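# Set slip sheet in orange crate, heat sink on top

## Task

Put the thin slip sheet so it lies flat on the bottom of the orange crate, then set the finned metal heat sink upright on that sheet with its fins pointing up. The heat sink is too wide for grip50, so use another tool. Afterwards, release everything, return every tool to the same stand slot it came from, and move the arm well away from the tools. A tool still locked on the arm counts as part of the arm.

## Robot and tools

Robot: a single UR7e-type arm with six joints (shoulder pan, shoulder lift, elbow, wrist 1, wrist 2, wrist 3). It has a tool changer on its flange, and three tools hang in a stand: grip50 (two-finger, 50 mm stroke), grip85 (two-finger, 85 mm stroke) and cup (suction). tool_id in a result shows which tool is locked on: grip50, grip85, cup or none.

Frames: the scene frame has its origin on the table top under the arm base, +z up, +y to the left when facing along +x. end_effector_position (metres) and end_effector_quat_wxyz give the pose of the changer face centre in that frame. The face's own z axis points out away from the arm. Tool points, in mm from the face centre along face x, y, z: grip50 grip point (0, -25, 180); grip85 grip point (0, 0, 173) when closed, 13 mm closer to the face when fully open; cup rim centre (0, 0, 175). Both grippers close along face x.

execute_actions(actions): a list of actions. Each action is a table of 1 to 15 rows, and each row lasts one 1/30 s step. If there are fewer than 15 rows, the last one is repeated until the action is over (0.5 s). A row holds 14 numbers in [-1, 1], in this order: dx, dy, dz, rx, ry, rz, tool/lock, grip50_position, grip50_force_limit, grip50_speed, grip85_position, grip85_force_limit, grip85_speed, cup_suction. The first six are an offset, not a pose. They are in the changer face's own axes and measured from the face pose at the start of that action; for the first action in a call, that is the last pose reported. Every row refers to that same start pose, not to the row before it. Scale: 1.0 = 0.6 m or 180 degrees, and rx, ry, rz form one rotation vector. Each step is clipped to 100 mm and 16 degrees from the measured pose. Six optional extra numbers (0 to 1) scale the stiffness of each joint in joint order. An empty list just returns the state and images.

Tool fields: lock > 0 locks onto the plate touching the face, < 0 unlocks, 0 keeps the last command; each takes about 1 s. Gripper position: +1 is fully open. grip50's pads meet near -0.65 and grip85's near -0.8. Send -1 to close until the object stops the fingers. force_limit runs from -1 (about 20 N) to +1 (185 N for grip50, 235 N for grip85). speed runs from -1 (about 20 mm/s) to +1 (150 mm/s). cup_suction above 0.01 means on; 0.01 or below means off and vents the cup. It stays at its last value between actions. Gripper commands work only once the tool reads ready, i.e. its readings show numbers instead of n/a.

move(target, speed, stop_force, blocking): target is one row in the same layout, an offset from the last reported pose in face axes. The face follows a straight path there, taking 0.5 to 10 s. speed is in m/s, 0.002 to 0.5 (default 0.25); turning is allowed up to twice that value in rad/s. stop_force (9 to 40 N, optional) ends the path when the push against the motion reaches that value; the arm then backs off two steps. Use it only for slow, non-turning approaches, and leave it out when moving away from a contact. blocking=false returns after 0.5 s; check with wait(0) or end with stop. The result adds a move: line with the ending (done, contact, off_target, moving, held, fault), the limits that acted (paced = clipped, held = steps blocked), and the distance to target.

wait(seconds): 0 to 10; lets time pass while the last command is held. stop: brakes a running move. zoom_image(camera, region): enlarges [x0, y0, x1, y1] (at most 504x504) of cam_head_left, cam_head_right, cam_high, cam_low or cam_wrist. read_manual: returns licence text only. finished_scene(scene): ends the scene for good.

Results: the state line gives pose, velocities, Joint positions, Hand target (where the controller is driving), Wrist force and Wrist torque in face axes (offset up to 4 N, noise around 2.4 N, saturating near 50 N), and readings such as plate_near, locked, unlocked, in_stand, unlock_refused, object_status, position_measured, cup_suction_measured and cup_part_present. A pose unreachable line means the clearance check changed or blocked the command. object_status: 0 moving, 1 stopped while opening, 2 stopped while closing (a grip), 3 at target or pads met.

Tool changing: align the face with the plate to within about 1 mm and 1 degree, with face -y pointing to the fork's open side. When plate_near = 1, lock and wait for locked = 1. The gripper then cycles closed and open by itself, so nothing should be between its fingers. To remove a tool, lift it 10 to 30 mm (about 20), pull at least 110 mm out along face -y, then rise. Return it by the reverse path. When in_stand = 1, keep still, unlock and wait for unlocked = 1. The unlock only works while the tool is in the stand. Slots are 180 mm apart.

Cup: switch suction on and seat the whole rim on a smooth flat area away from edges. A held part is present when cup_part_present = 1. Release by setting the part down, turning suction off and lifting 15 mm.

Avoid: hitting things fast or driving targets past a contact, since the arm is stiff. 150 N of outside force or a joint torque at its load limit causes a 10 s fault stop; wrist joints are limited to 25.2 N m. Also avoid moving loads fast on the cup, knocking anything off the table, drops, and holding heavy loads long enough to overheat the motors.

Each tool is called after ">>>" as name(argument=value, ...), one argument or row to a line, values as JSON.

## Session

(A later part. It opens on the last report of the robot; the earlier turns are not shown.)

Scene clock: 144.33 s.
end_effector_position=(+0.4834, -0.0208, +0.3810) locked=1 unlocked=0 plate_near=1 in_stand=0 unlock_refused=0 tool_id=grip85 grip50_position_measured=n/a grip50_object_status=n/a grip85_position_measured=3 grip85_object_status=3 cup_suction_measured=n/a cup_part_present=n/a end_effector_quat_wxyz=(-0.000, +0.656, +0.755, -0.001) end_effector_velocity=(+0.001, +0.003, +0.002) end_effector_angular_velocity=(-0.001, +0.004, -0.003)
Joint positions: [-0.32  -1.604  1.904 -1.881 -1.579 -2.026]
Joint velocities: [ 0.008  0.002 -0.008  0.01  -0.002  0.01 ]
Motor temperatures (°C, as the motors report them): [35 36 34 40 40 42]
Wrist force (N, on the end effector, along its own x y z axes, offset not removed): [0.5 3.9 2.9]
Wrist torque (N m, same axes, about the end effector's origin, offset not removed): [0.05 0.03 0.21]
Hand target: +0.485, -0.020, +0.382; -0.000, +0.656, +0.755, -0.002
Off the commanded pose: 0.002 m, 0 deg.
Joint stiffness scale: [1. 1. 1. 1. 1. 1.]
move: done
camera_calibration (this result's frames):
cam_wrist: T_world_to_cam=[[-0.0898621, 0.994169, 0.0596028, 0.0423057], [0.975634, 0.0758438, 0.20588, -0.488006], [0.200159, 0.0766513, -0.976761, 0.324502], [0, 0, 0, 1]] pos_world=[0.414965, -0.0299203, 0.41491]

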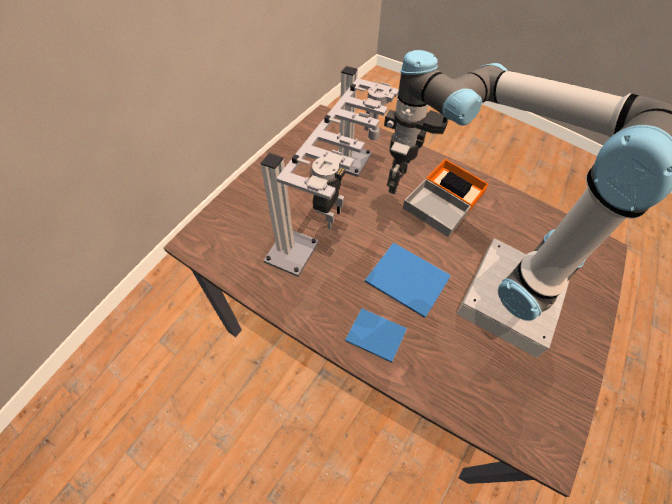

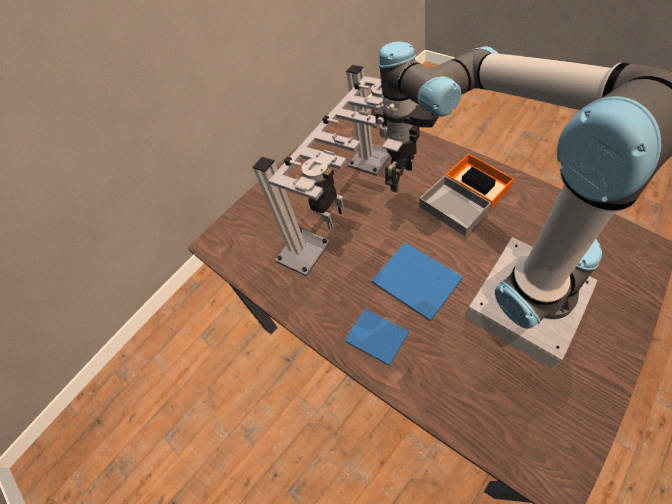

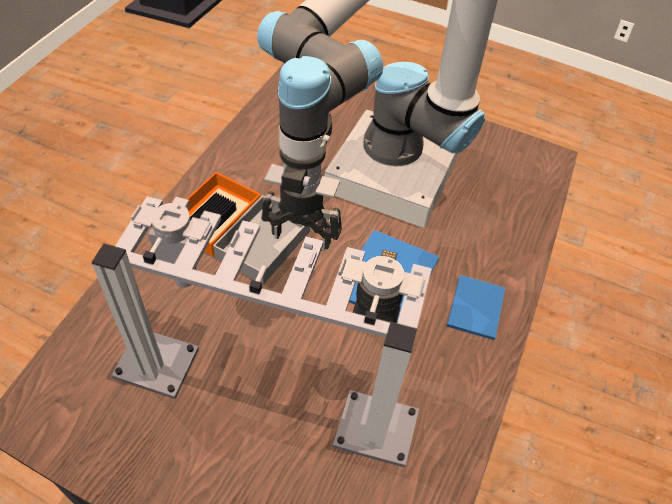

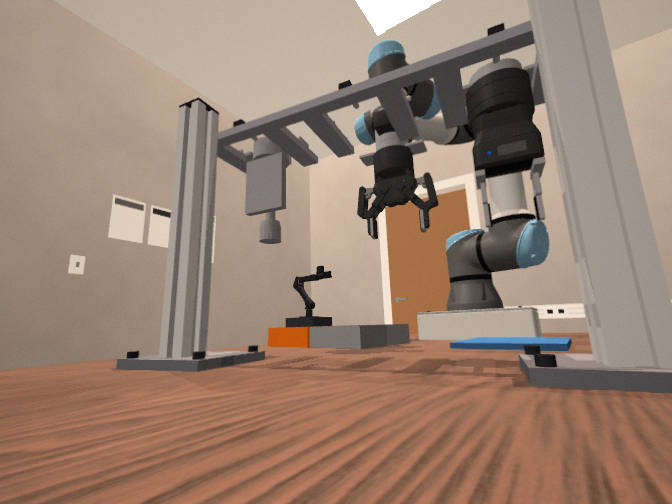

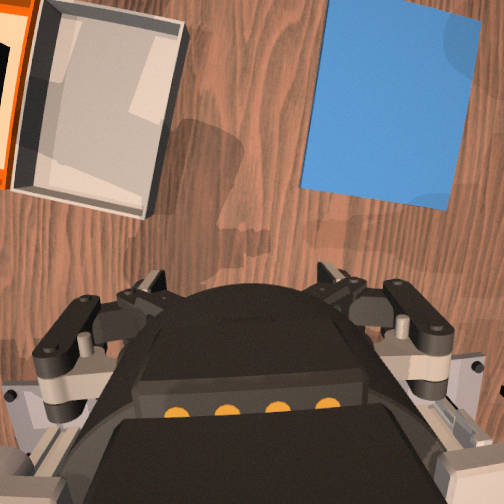

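>>> move(
  target=[0,0.237,0,0,0,0,0,1,0,0,1,0,0,0],
  speed=0.12,
)

>>> move(
  target=[0,0,0.042,0,0,0,0,1,0,0,1,0,0,0],
  speed=0.02,
)

>>> execute_actions(
  actions=[
    [[0,0,0,0,0,0,-1,1,0,0,1,0,0,0]],
    [[0,0,0,0,0,0,-1,1,0,0,1,0,0,0]],
    [[0,0,0,0,0,0,-1,1,0,0,1,0,0,0]],
  ],
)

Scene clock: 148.50 s.
end_effector_position=(+0.6230, -0.0020, +0.3809) locked=1 unlocked=0 plate_near=1 in_stand=0 unlock_refused=0 tool_id=grip85 grip50_position_measured=n/a grip50_object_status=n/a grip85_position_measured=3 grip85_object_status=3 cup_suction_measured=n/a cup_part_present=n/a end_effector_quat_wxyz=(-0.000, +0.656, +0.754, -0.001) end_effector_velocity=(+0.002, +0.001, +0.001) end_effector_angular_velocity=(+0.000, +0.002, -0.000)
Joint positions: [-0.217 -1.275  1.522 -1.829 -1.58  -1.922]
Joint velocities: [ 0.002  0.004 -0.008  0.006 -0.     0.003]
Motor temperatures (°C, as the motors report them): [35 36 34 40 40 42]
Wrist force (N, on the end effector, along its own x y z axes, offset not removed): [-0.2 3.9 2.1]
Wrist torque (N m, same axes, about the end effector's origin, offset not removed): [0.08 0.12 0.23]
Hand target: +0.624, -0.001, +0.381; -0.000, +0.656, +0.755, -0.002
Off the commanded pose: 0.002 m, 0 deg.
Joint stiffness scale: [1. 1. 1. 1. 1. 1.]
move: done
camera_calibration (this result's frames):
cam_wrist: T_world_to_cam=[[-0.0887236, 0.994254, 0.0598973, 0.035353], [0.975629, 0.0746307, 0.206345, -0.625801], [0.200689, 0.0767452, -0.976644, 0.2947], [0, 0, 0, 1]] pos_world=[0.554543, -0.0110627, 0.41483]

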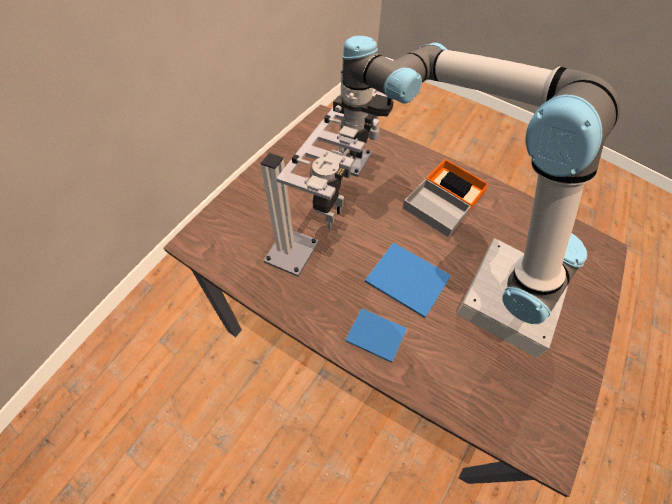

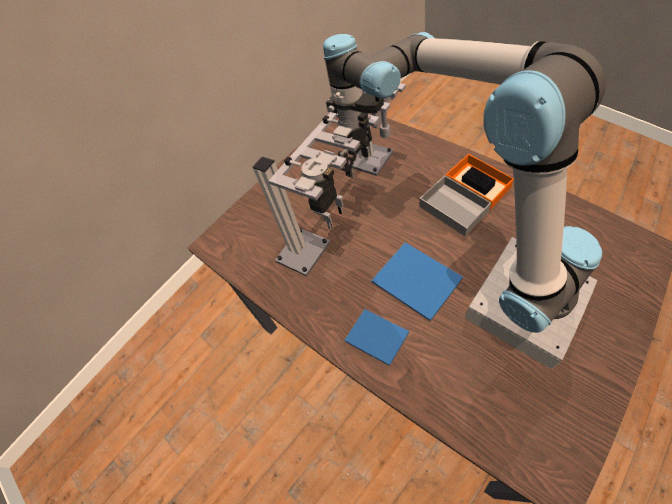

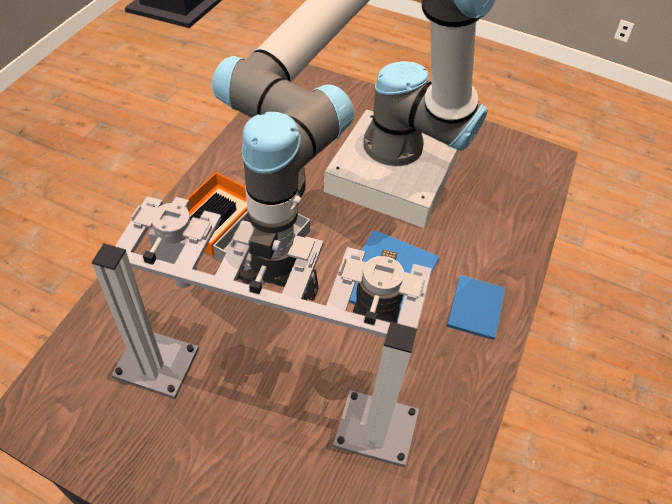

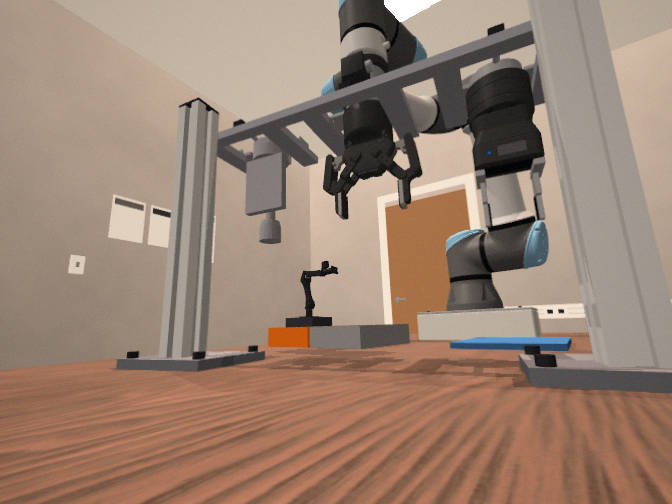

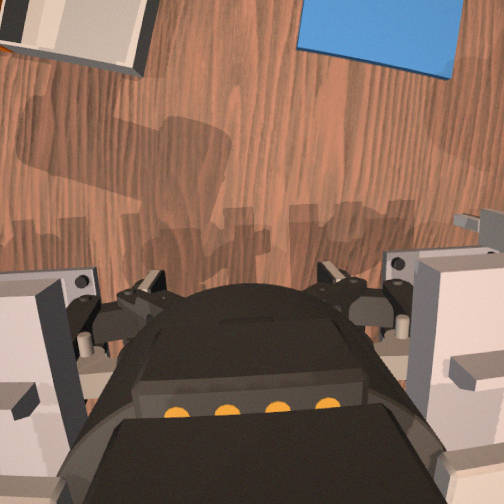

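Scene clock: 150.07 s.
end_effector_position=(+0.6238, -0.0020, +0.3602) locked=1 unlocked=0 plate_near=1 in_stand=1 unlock_refused=0 tool_id=grip85 grip50_position_measured=n/a grip50_object_status=n/a grip85_position_measured=3 grip85_object_status=3 cup_suction_measured=n/a cup_part_present=n/a end_effector_quat_wxyz=(+0.003, +0.657, +0.754, +0.001) end_effector_velocity=(+0.002, -0.001, +0.001) end_effector_angular_velocity=(-0.002, -0.012, -0.000)
Joint positions: [-0.217 -1.261  1.561 -1.888 -1.58  -1.922]
Joint velocities: [-0.    -0.001  0.001 -0.012  0.    -0.   ]
Motor temperatures (°C, as the motors report them): [35 36 34 40 40 42]
Wrist force (N, on the end effector, along its own x y z axes, offset not removed): [0.7 3.2 -2.1]
Wrist torque (N m, same axes, about the end effector's origin, offset not removed): [0.17 0.37 0.20]
Hand target: +0.623, -0.002, +0.356; -0.000, +0.656, +0.754, -0.001
Off the commanded pose: 0.005 m, 0 deg.
Joint stiffness scale: [1. 1. 1. 1. 1. 1.]
move: off_target
camera_calibration (this result's frames):
cam_wrist: T_world_to_cam=[[-0.0890793, 0.994342, 0.0578648, 0.037619], [0.974175, 0.0748763, 0.213016, -0.623859], [0.207478, 0.0753458, -0.975334, 0.26959], [0, 0, 0, 1]] pos_world=[0.555165, -0.0110064, 0.393655]

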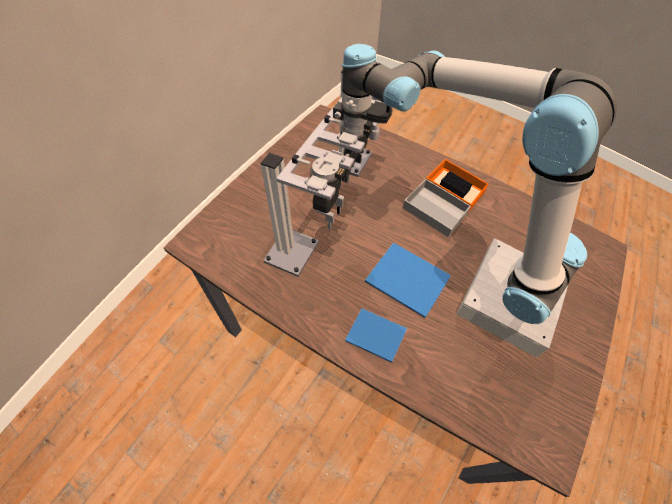

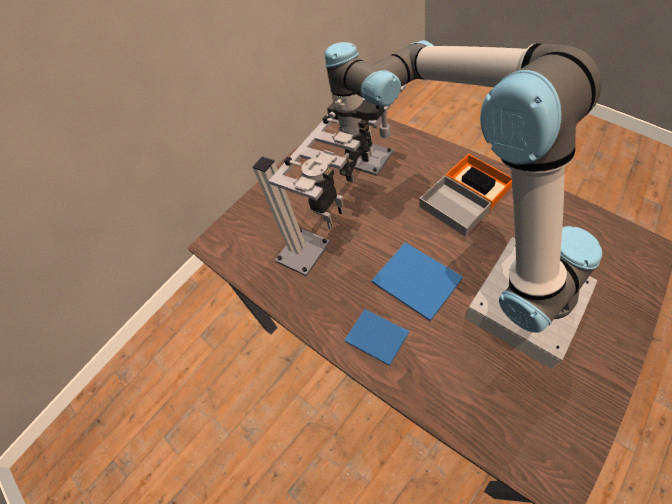

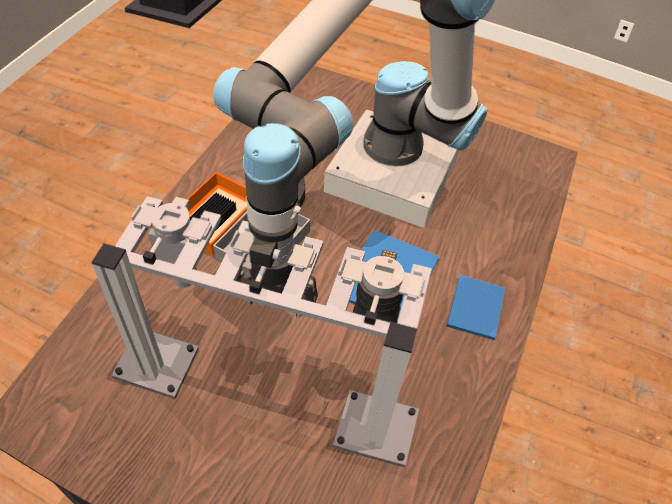

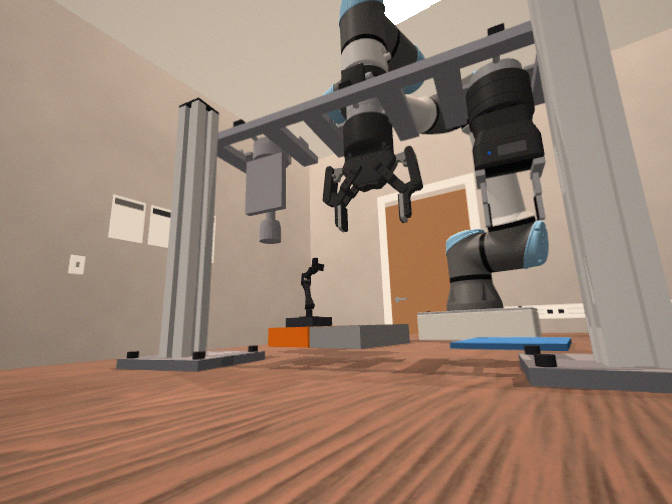

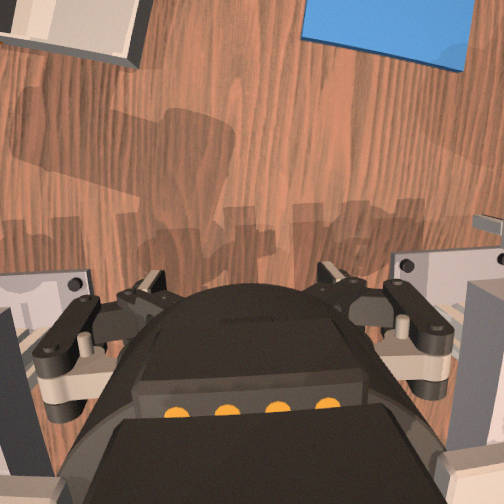

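Scene clock: 151.57 s.
end_effector_position=(+0.6238, -0.0020, +0.3600) locked=0 unlocked=1 plate_near=1 in_stand=1 unlock_refused=0 tool_id=none grip50_position_measured=n/a grip50_object_status=n/a grip85_position_measured=n/a grip85_object_status=n/a cup_suction_measured=n/a cup_part_present=n/a end_effector_quat_wxyz=(+0.003, +0.657, +0.754, +0.001) end_effector_velocity=(+0.000, +0.000, -0.000) end_effector_angular_velocity=(-0.000, +0.000, +0.001)
Joint positions: [-0.217 -1.261  1.561 -1.889 -1.58  -1.922]
Joint velocities: [ 0.  0.  0. -0. -0. -0.]
Motor temperatures (°C, as the motors report them): [35 36 34 40 40 42]
Wrist force (N, on the end effector, along its own x y z axes, offset not removed): [-0.6 2.9 3.1]
Wrist torque (N m, same axes, about the end effector's origin, offset not removed): [0.00 0.15 0.22]
Hand target: +0.624, -0.002, +0.360; +0.003, +0.657, +0.754, +0.001
Off the commanded pose: 0.000 m, 0 deg.
Joint stiffness scale: [1. 1. 1. 1. 1. 1.]
camera_calibration (this result's frames):
cam_wrist: T_world_to_cam=[[-0.0890633, 0.994325, 0.0581795, 0.0374779], [0.974255, 0.074822, 0.212669, -0.623691], [0.207109, 0.0756227, -0.975391, 0.269595], [0, 0, 0, 1]] pos_world=[0.555137, -0.0109869, 0.393419]

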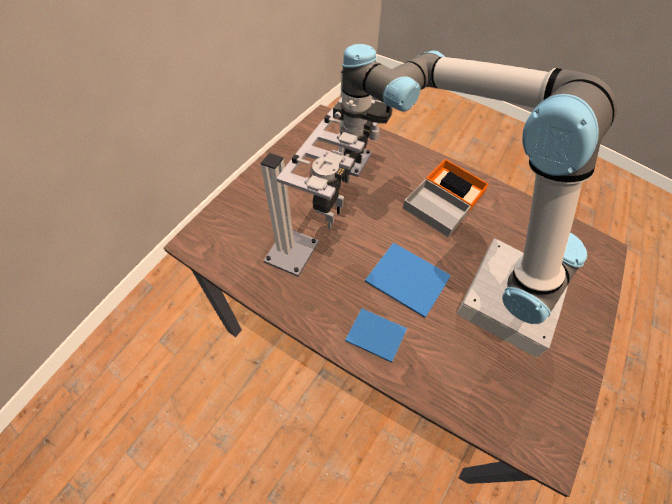

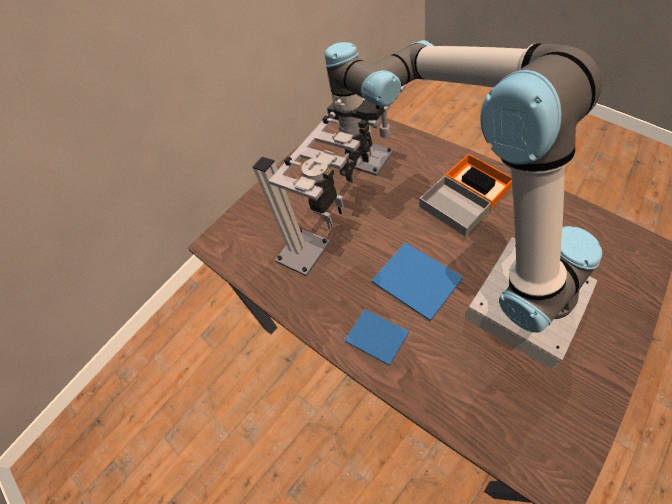

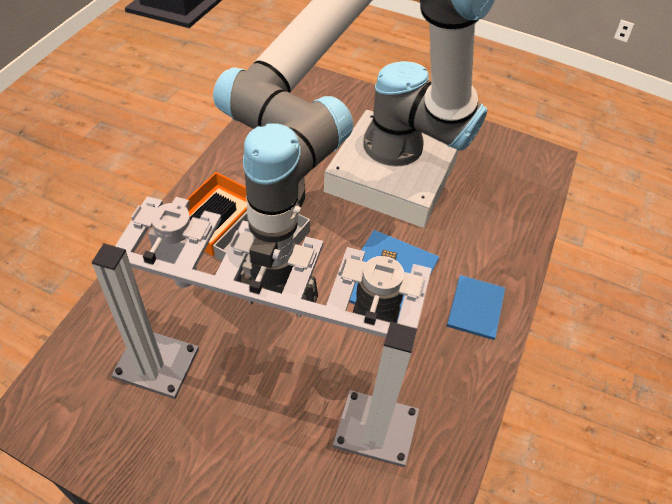

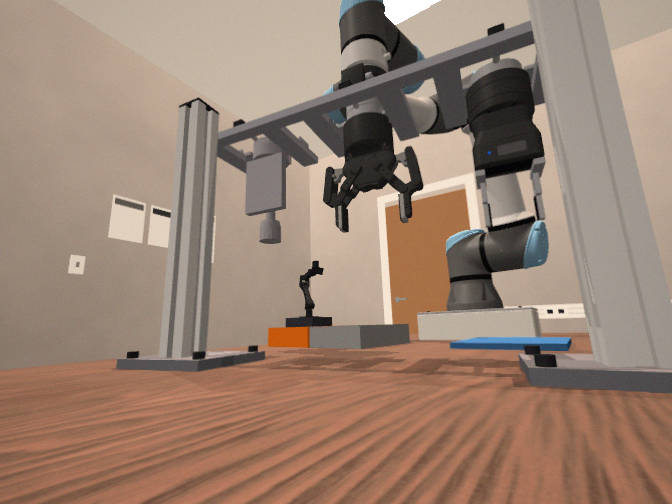

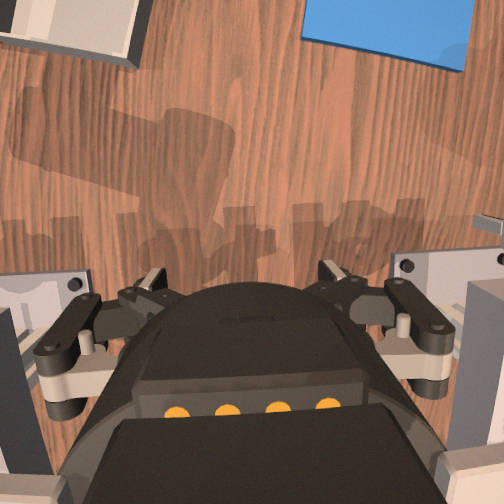

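>>> move(
  target=[0,0,-0.06,0,0,0,0,1,0,0,1,0,0,0],
  speed=0.08,
)

>>> move(
  target=[0,-0.4,-0.15,0,0,0,0,1,0,0,1,0,0,0],
)

>>> finished_scene(
  scene=1,
)

Scene clock: 155.50 s.
end_effector_position=(+0.6231, -0.0021, +0.3936) locked=0 unlocked=1 plate_near=0 in_stand=0 unlock_refused=0 tool_id=none grip50_position_measured=n/a grip50_object_status=n/a grip85_position_measured=n/a grip85_object_status=n/a cup_suction_measured=n/a cup_part_present=n/a end_effector_quat_wxyz=(+0.002, +0.657, +0.754, +0.000) end_effector_velocity=(-0.002, +0.001, -0.001) end_effector_angular_velocity=(+0.004, +0.016, +0.001)
Joint positions: [-0.217 -1.283  1.501 -1.804 -1.58  -1.922]
Joint velocities: [ 0.     0.001 -0.003  0.019  0.001 -0.   ]
Motor temperatures (°C, as the motors report them): [35 37 34 40 40 42]
Wrist force (N, on the end effector, along its own x y z axes, offset not removed): [0.1 3.3 2.3]
Wrist torque (N m, same axes, about the end effector's origin, offset not removed): [-0.01 0.08 0.15]
Hand target: +0.624, -0.002, +0.396; +0.003, +0.657, +0.754, +0.001
Off the commanded pose: 0.002 m, 0 deg.
Joint stiffness scale: [1. 1. 1. 1. 1. 1.]
move: done
camera_calibration (this result's frames):
cam_wrist: T_world_to_cam=[[-0.0889411, 0.994293, 0.0589072, 0.0352098], [0.974761, 0.0747303, 0.210373, -0.62959], [0.20477, 0.0761312, -0.975845, 0.304182], [0, 0, 0, 1]] pos_world=[0.554544, -0.0111172, 0.427209]

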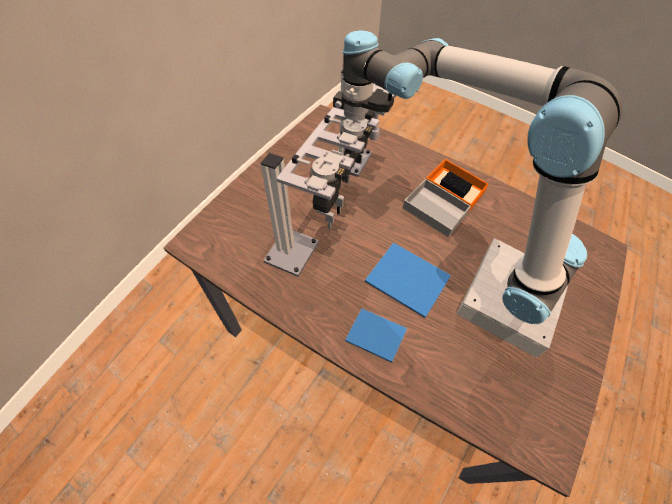

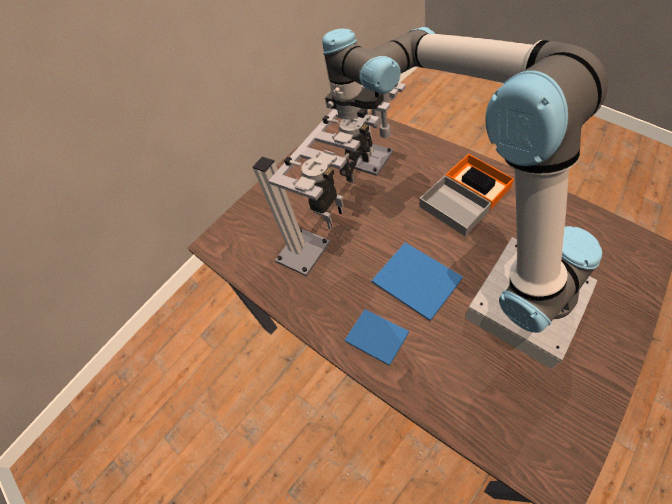

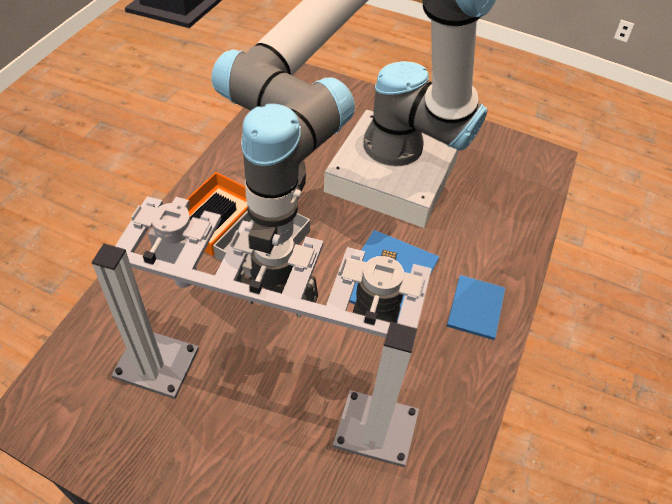

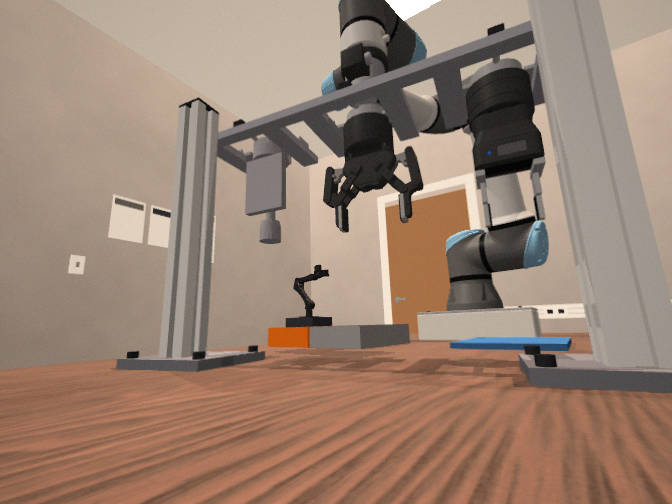

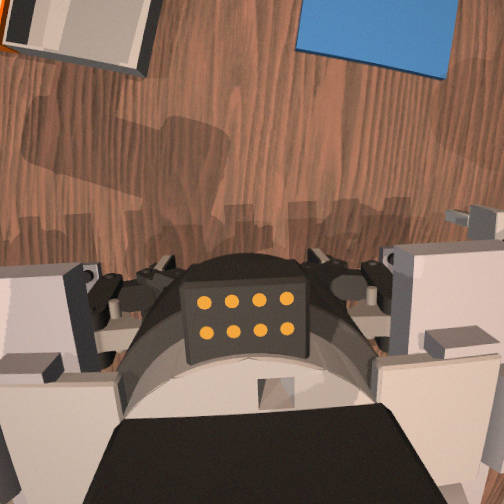

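Scene clock: 157.27 s.
end_effector_position=(+0.3864, -0.0347, +0.4835) locked=0 unlocked=1 plate_near=0 in_stand=0 unlock_refused=0 tool_id=none grip50_position_measured=n/a grip50_object_status=n/a grip85_position_measured=n/a grip85_object_status=n/a cup_suction_measured=n/a cup_part_present=n/a end_effector_quat_wxyz=(+0.003, +0.656, +0.755, +0.000) end_effector_velocity=(-0.003, +0.000, +0.001) end_effector_angular_velocity=(+0.001, +0.002, +0.006)
Joint positions: [-0.437 -1.894  1.876 -1.572 -1.576 -2.142]
Joint velocities: [-0.003 -0.006  0.001  0.008  0.    -0.009]
Motor temperatures (°C, as the motors report them): [35 37 34 40 40 42]
Wrist force (N, on the end effector, along its own x y z axes, offset not removed): [-0.3 3.9 2.8]
Wrist torque (N m, same axes, about the end effector's origin, offset not removed): [0.09 0.17 0.18]
Hand target: +0.385, -0.035, +0.483; +0.001, +0.657, +0.754, +0.000
Off the commanded pose: 0.001 m, 0 deg.
Joint stiffness scale: [1. 1. 1. 1. 1. 1.]
move: done
camera_calibration (this result's frames):
cam_wrist: T_world_to_cam=[[-0.0896809, 0.994292, 0.0578073, 0.0420304], [0.974311, 0.0755439, 0.21216, -0.416026], [0.206582, 0.075349, -0.975524, 0.441984], [0, 0, 0, 1]] pos_world=[0.317802, -0.0436653, 0.517]

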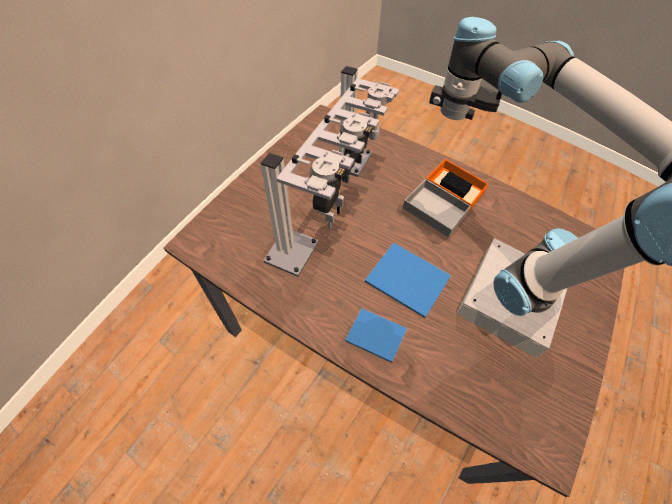

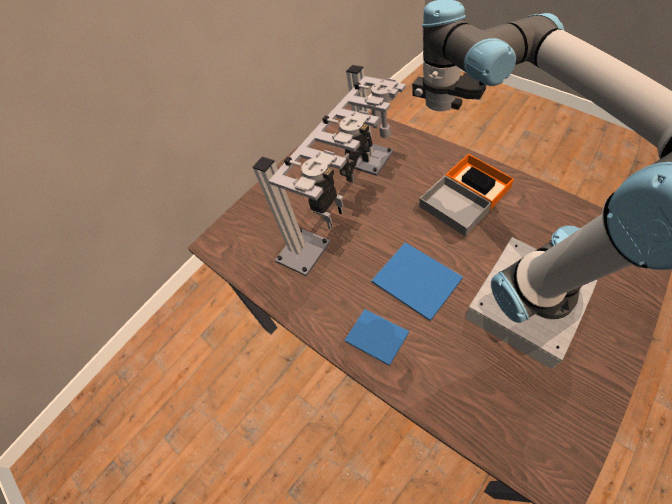

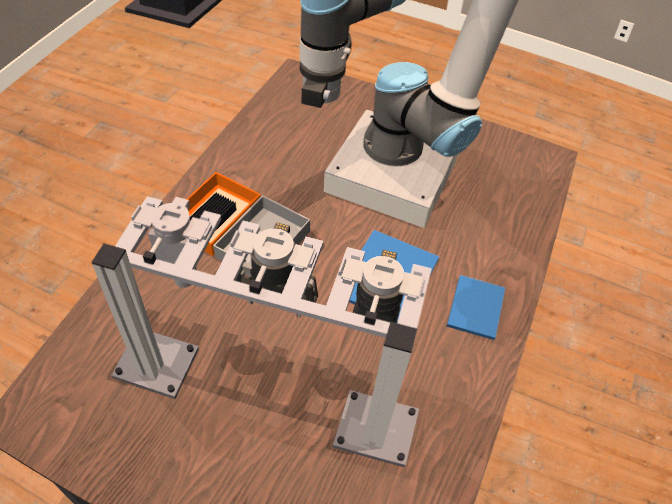

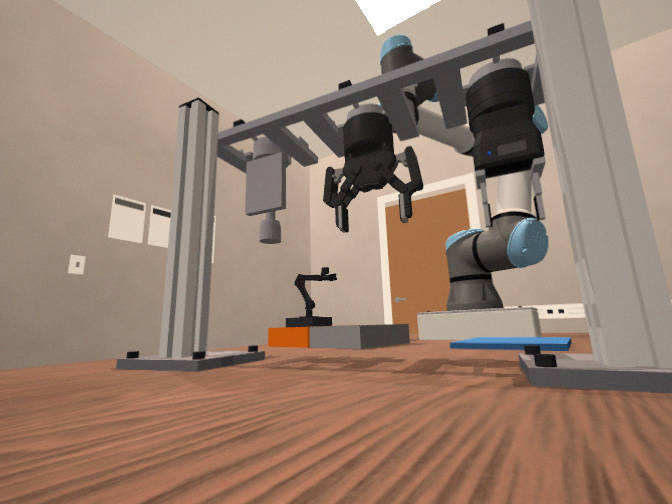

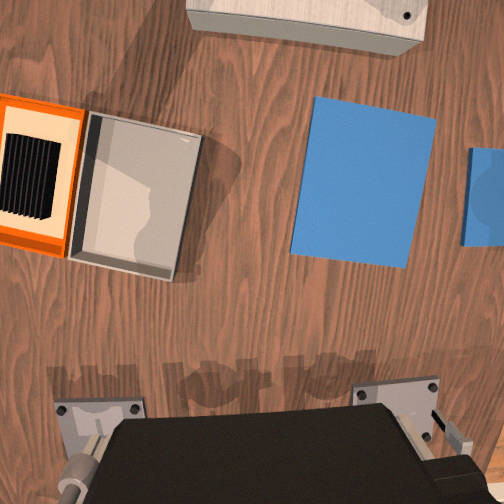

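The scene is finished: the task was done.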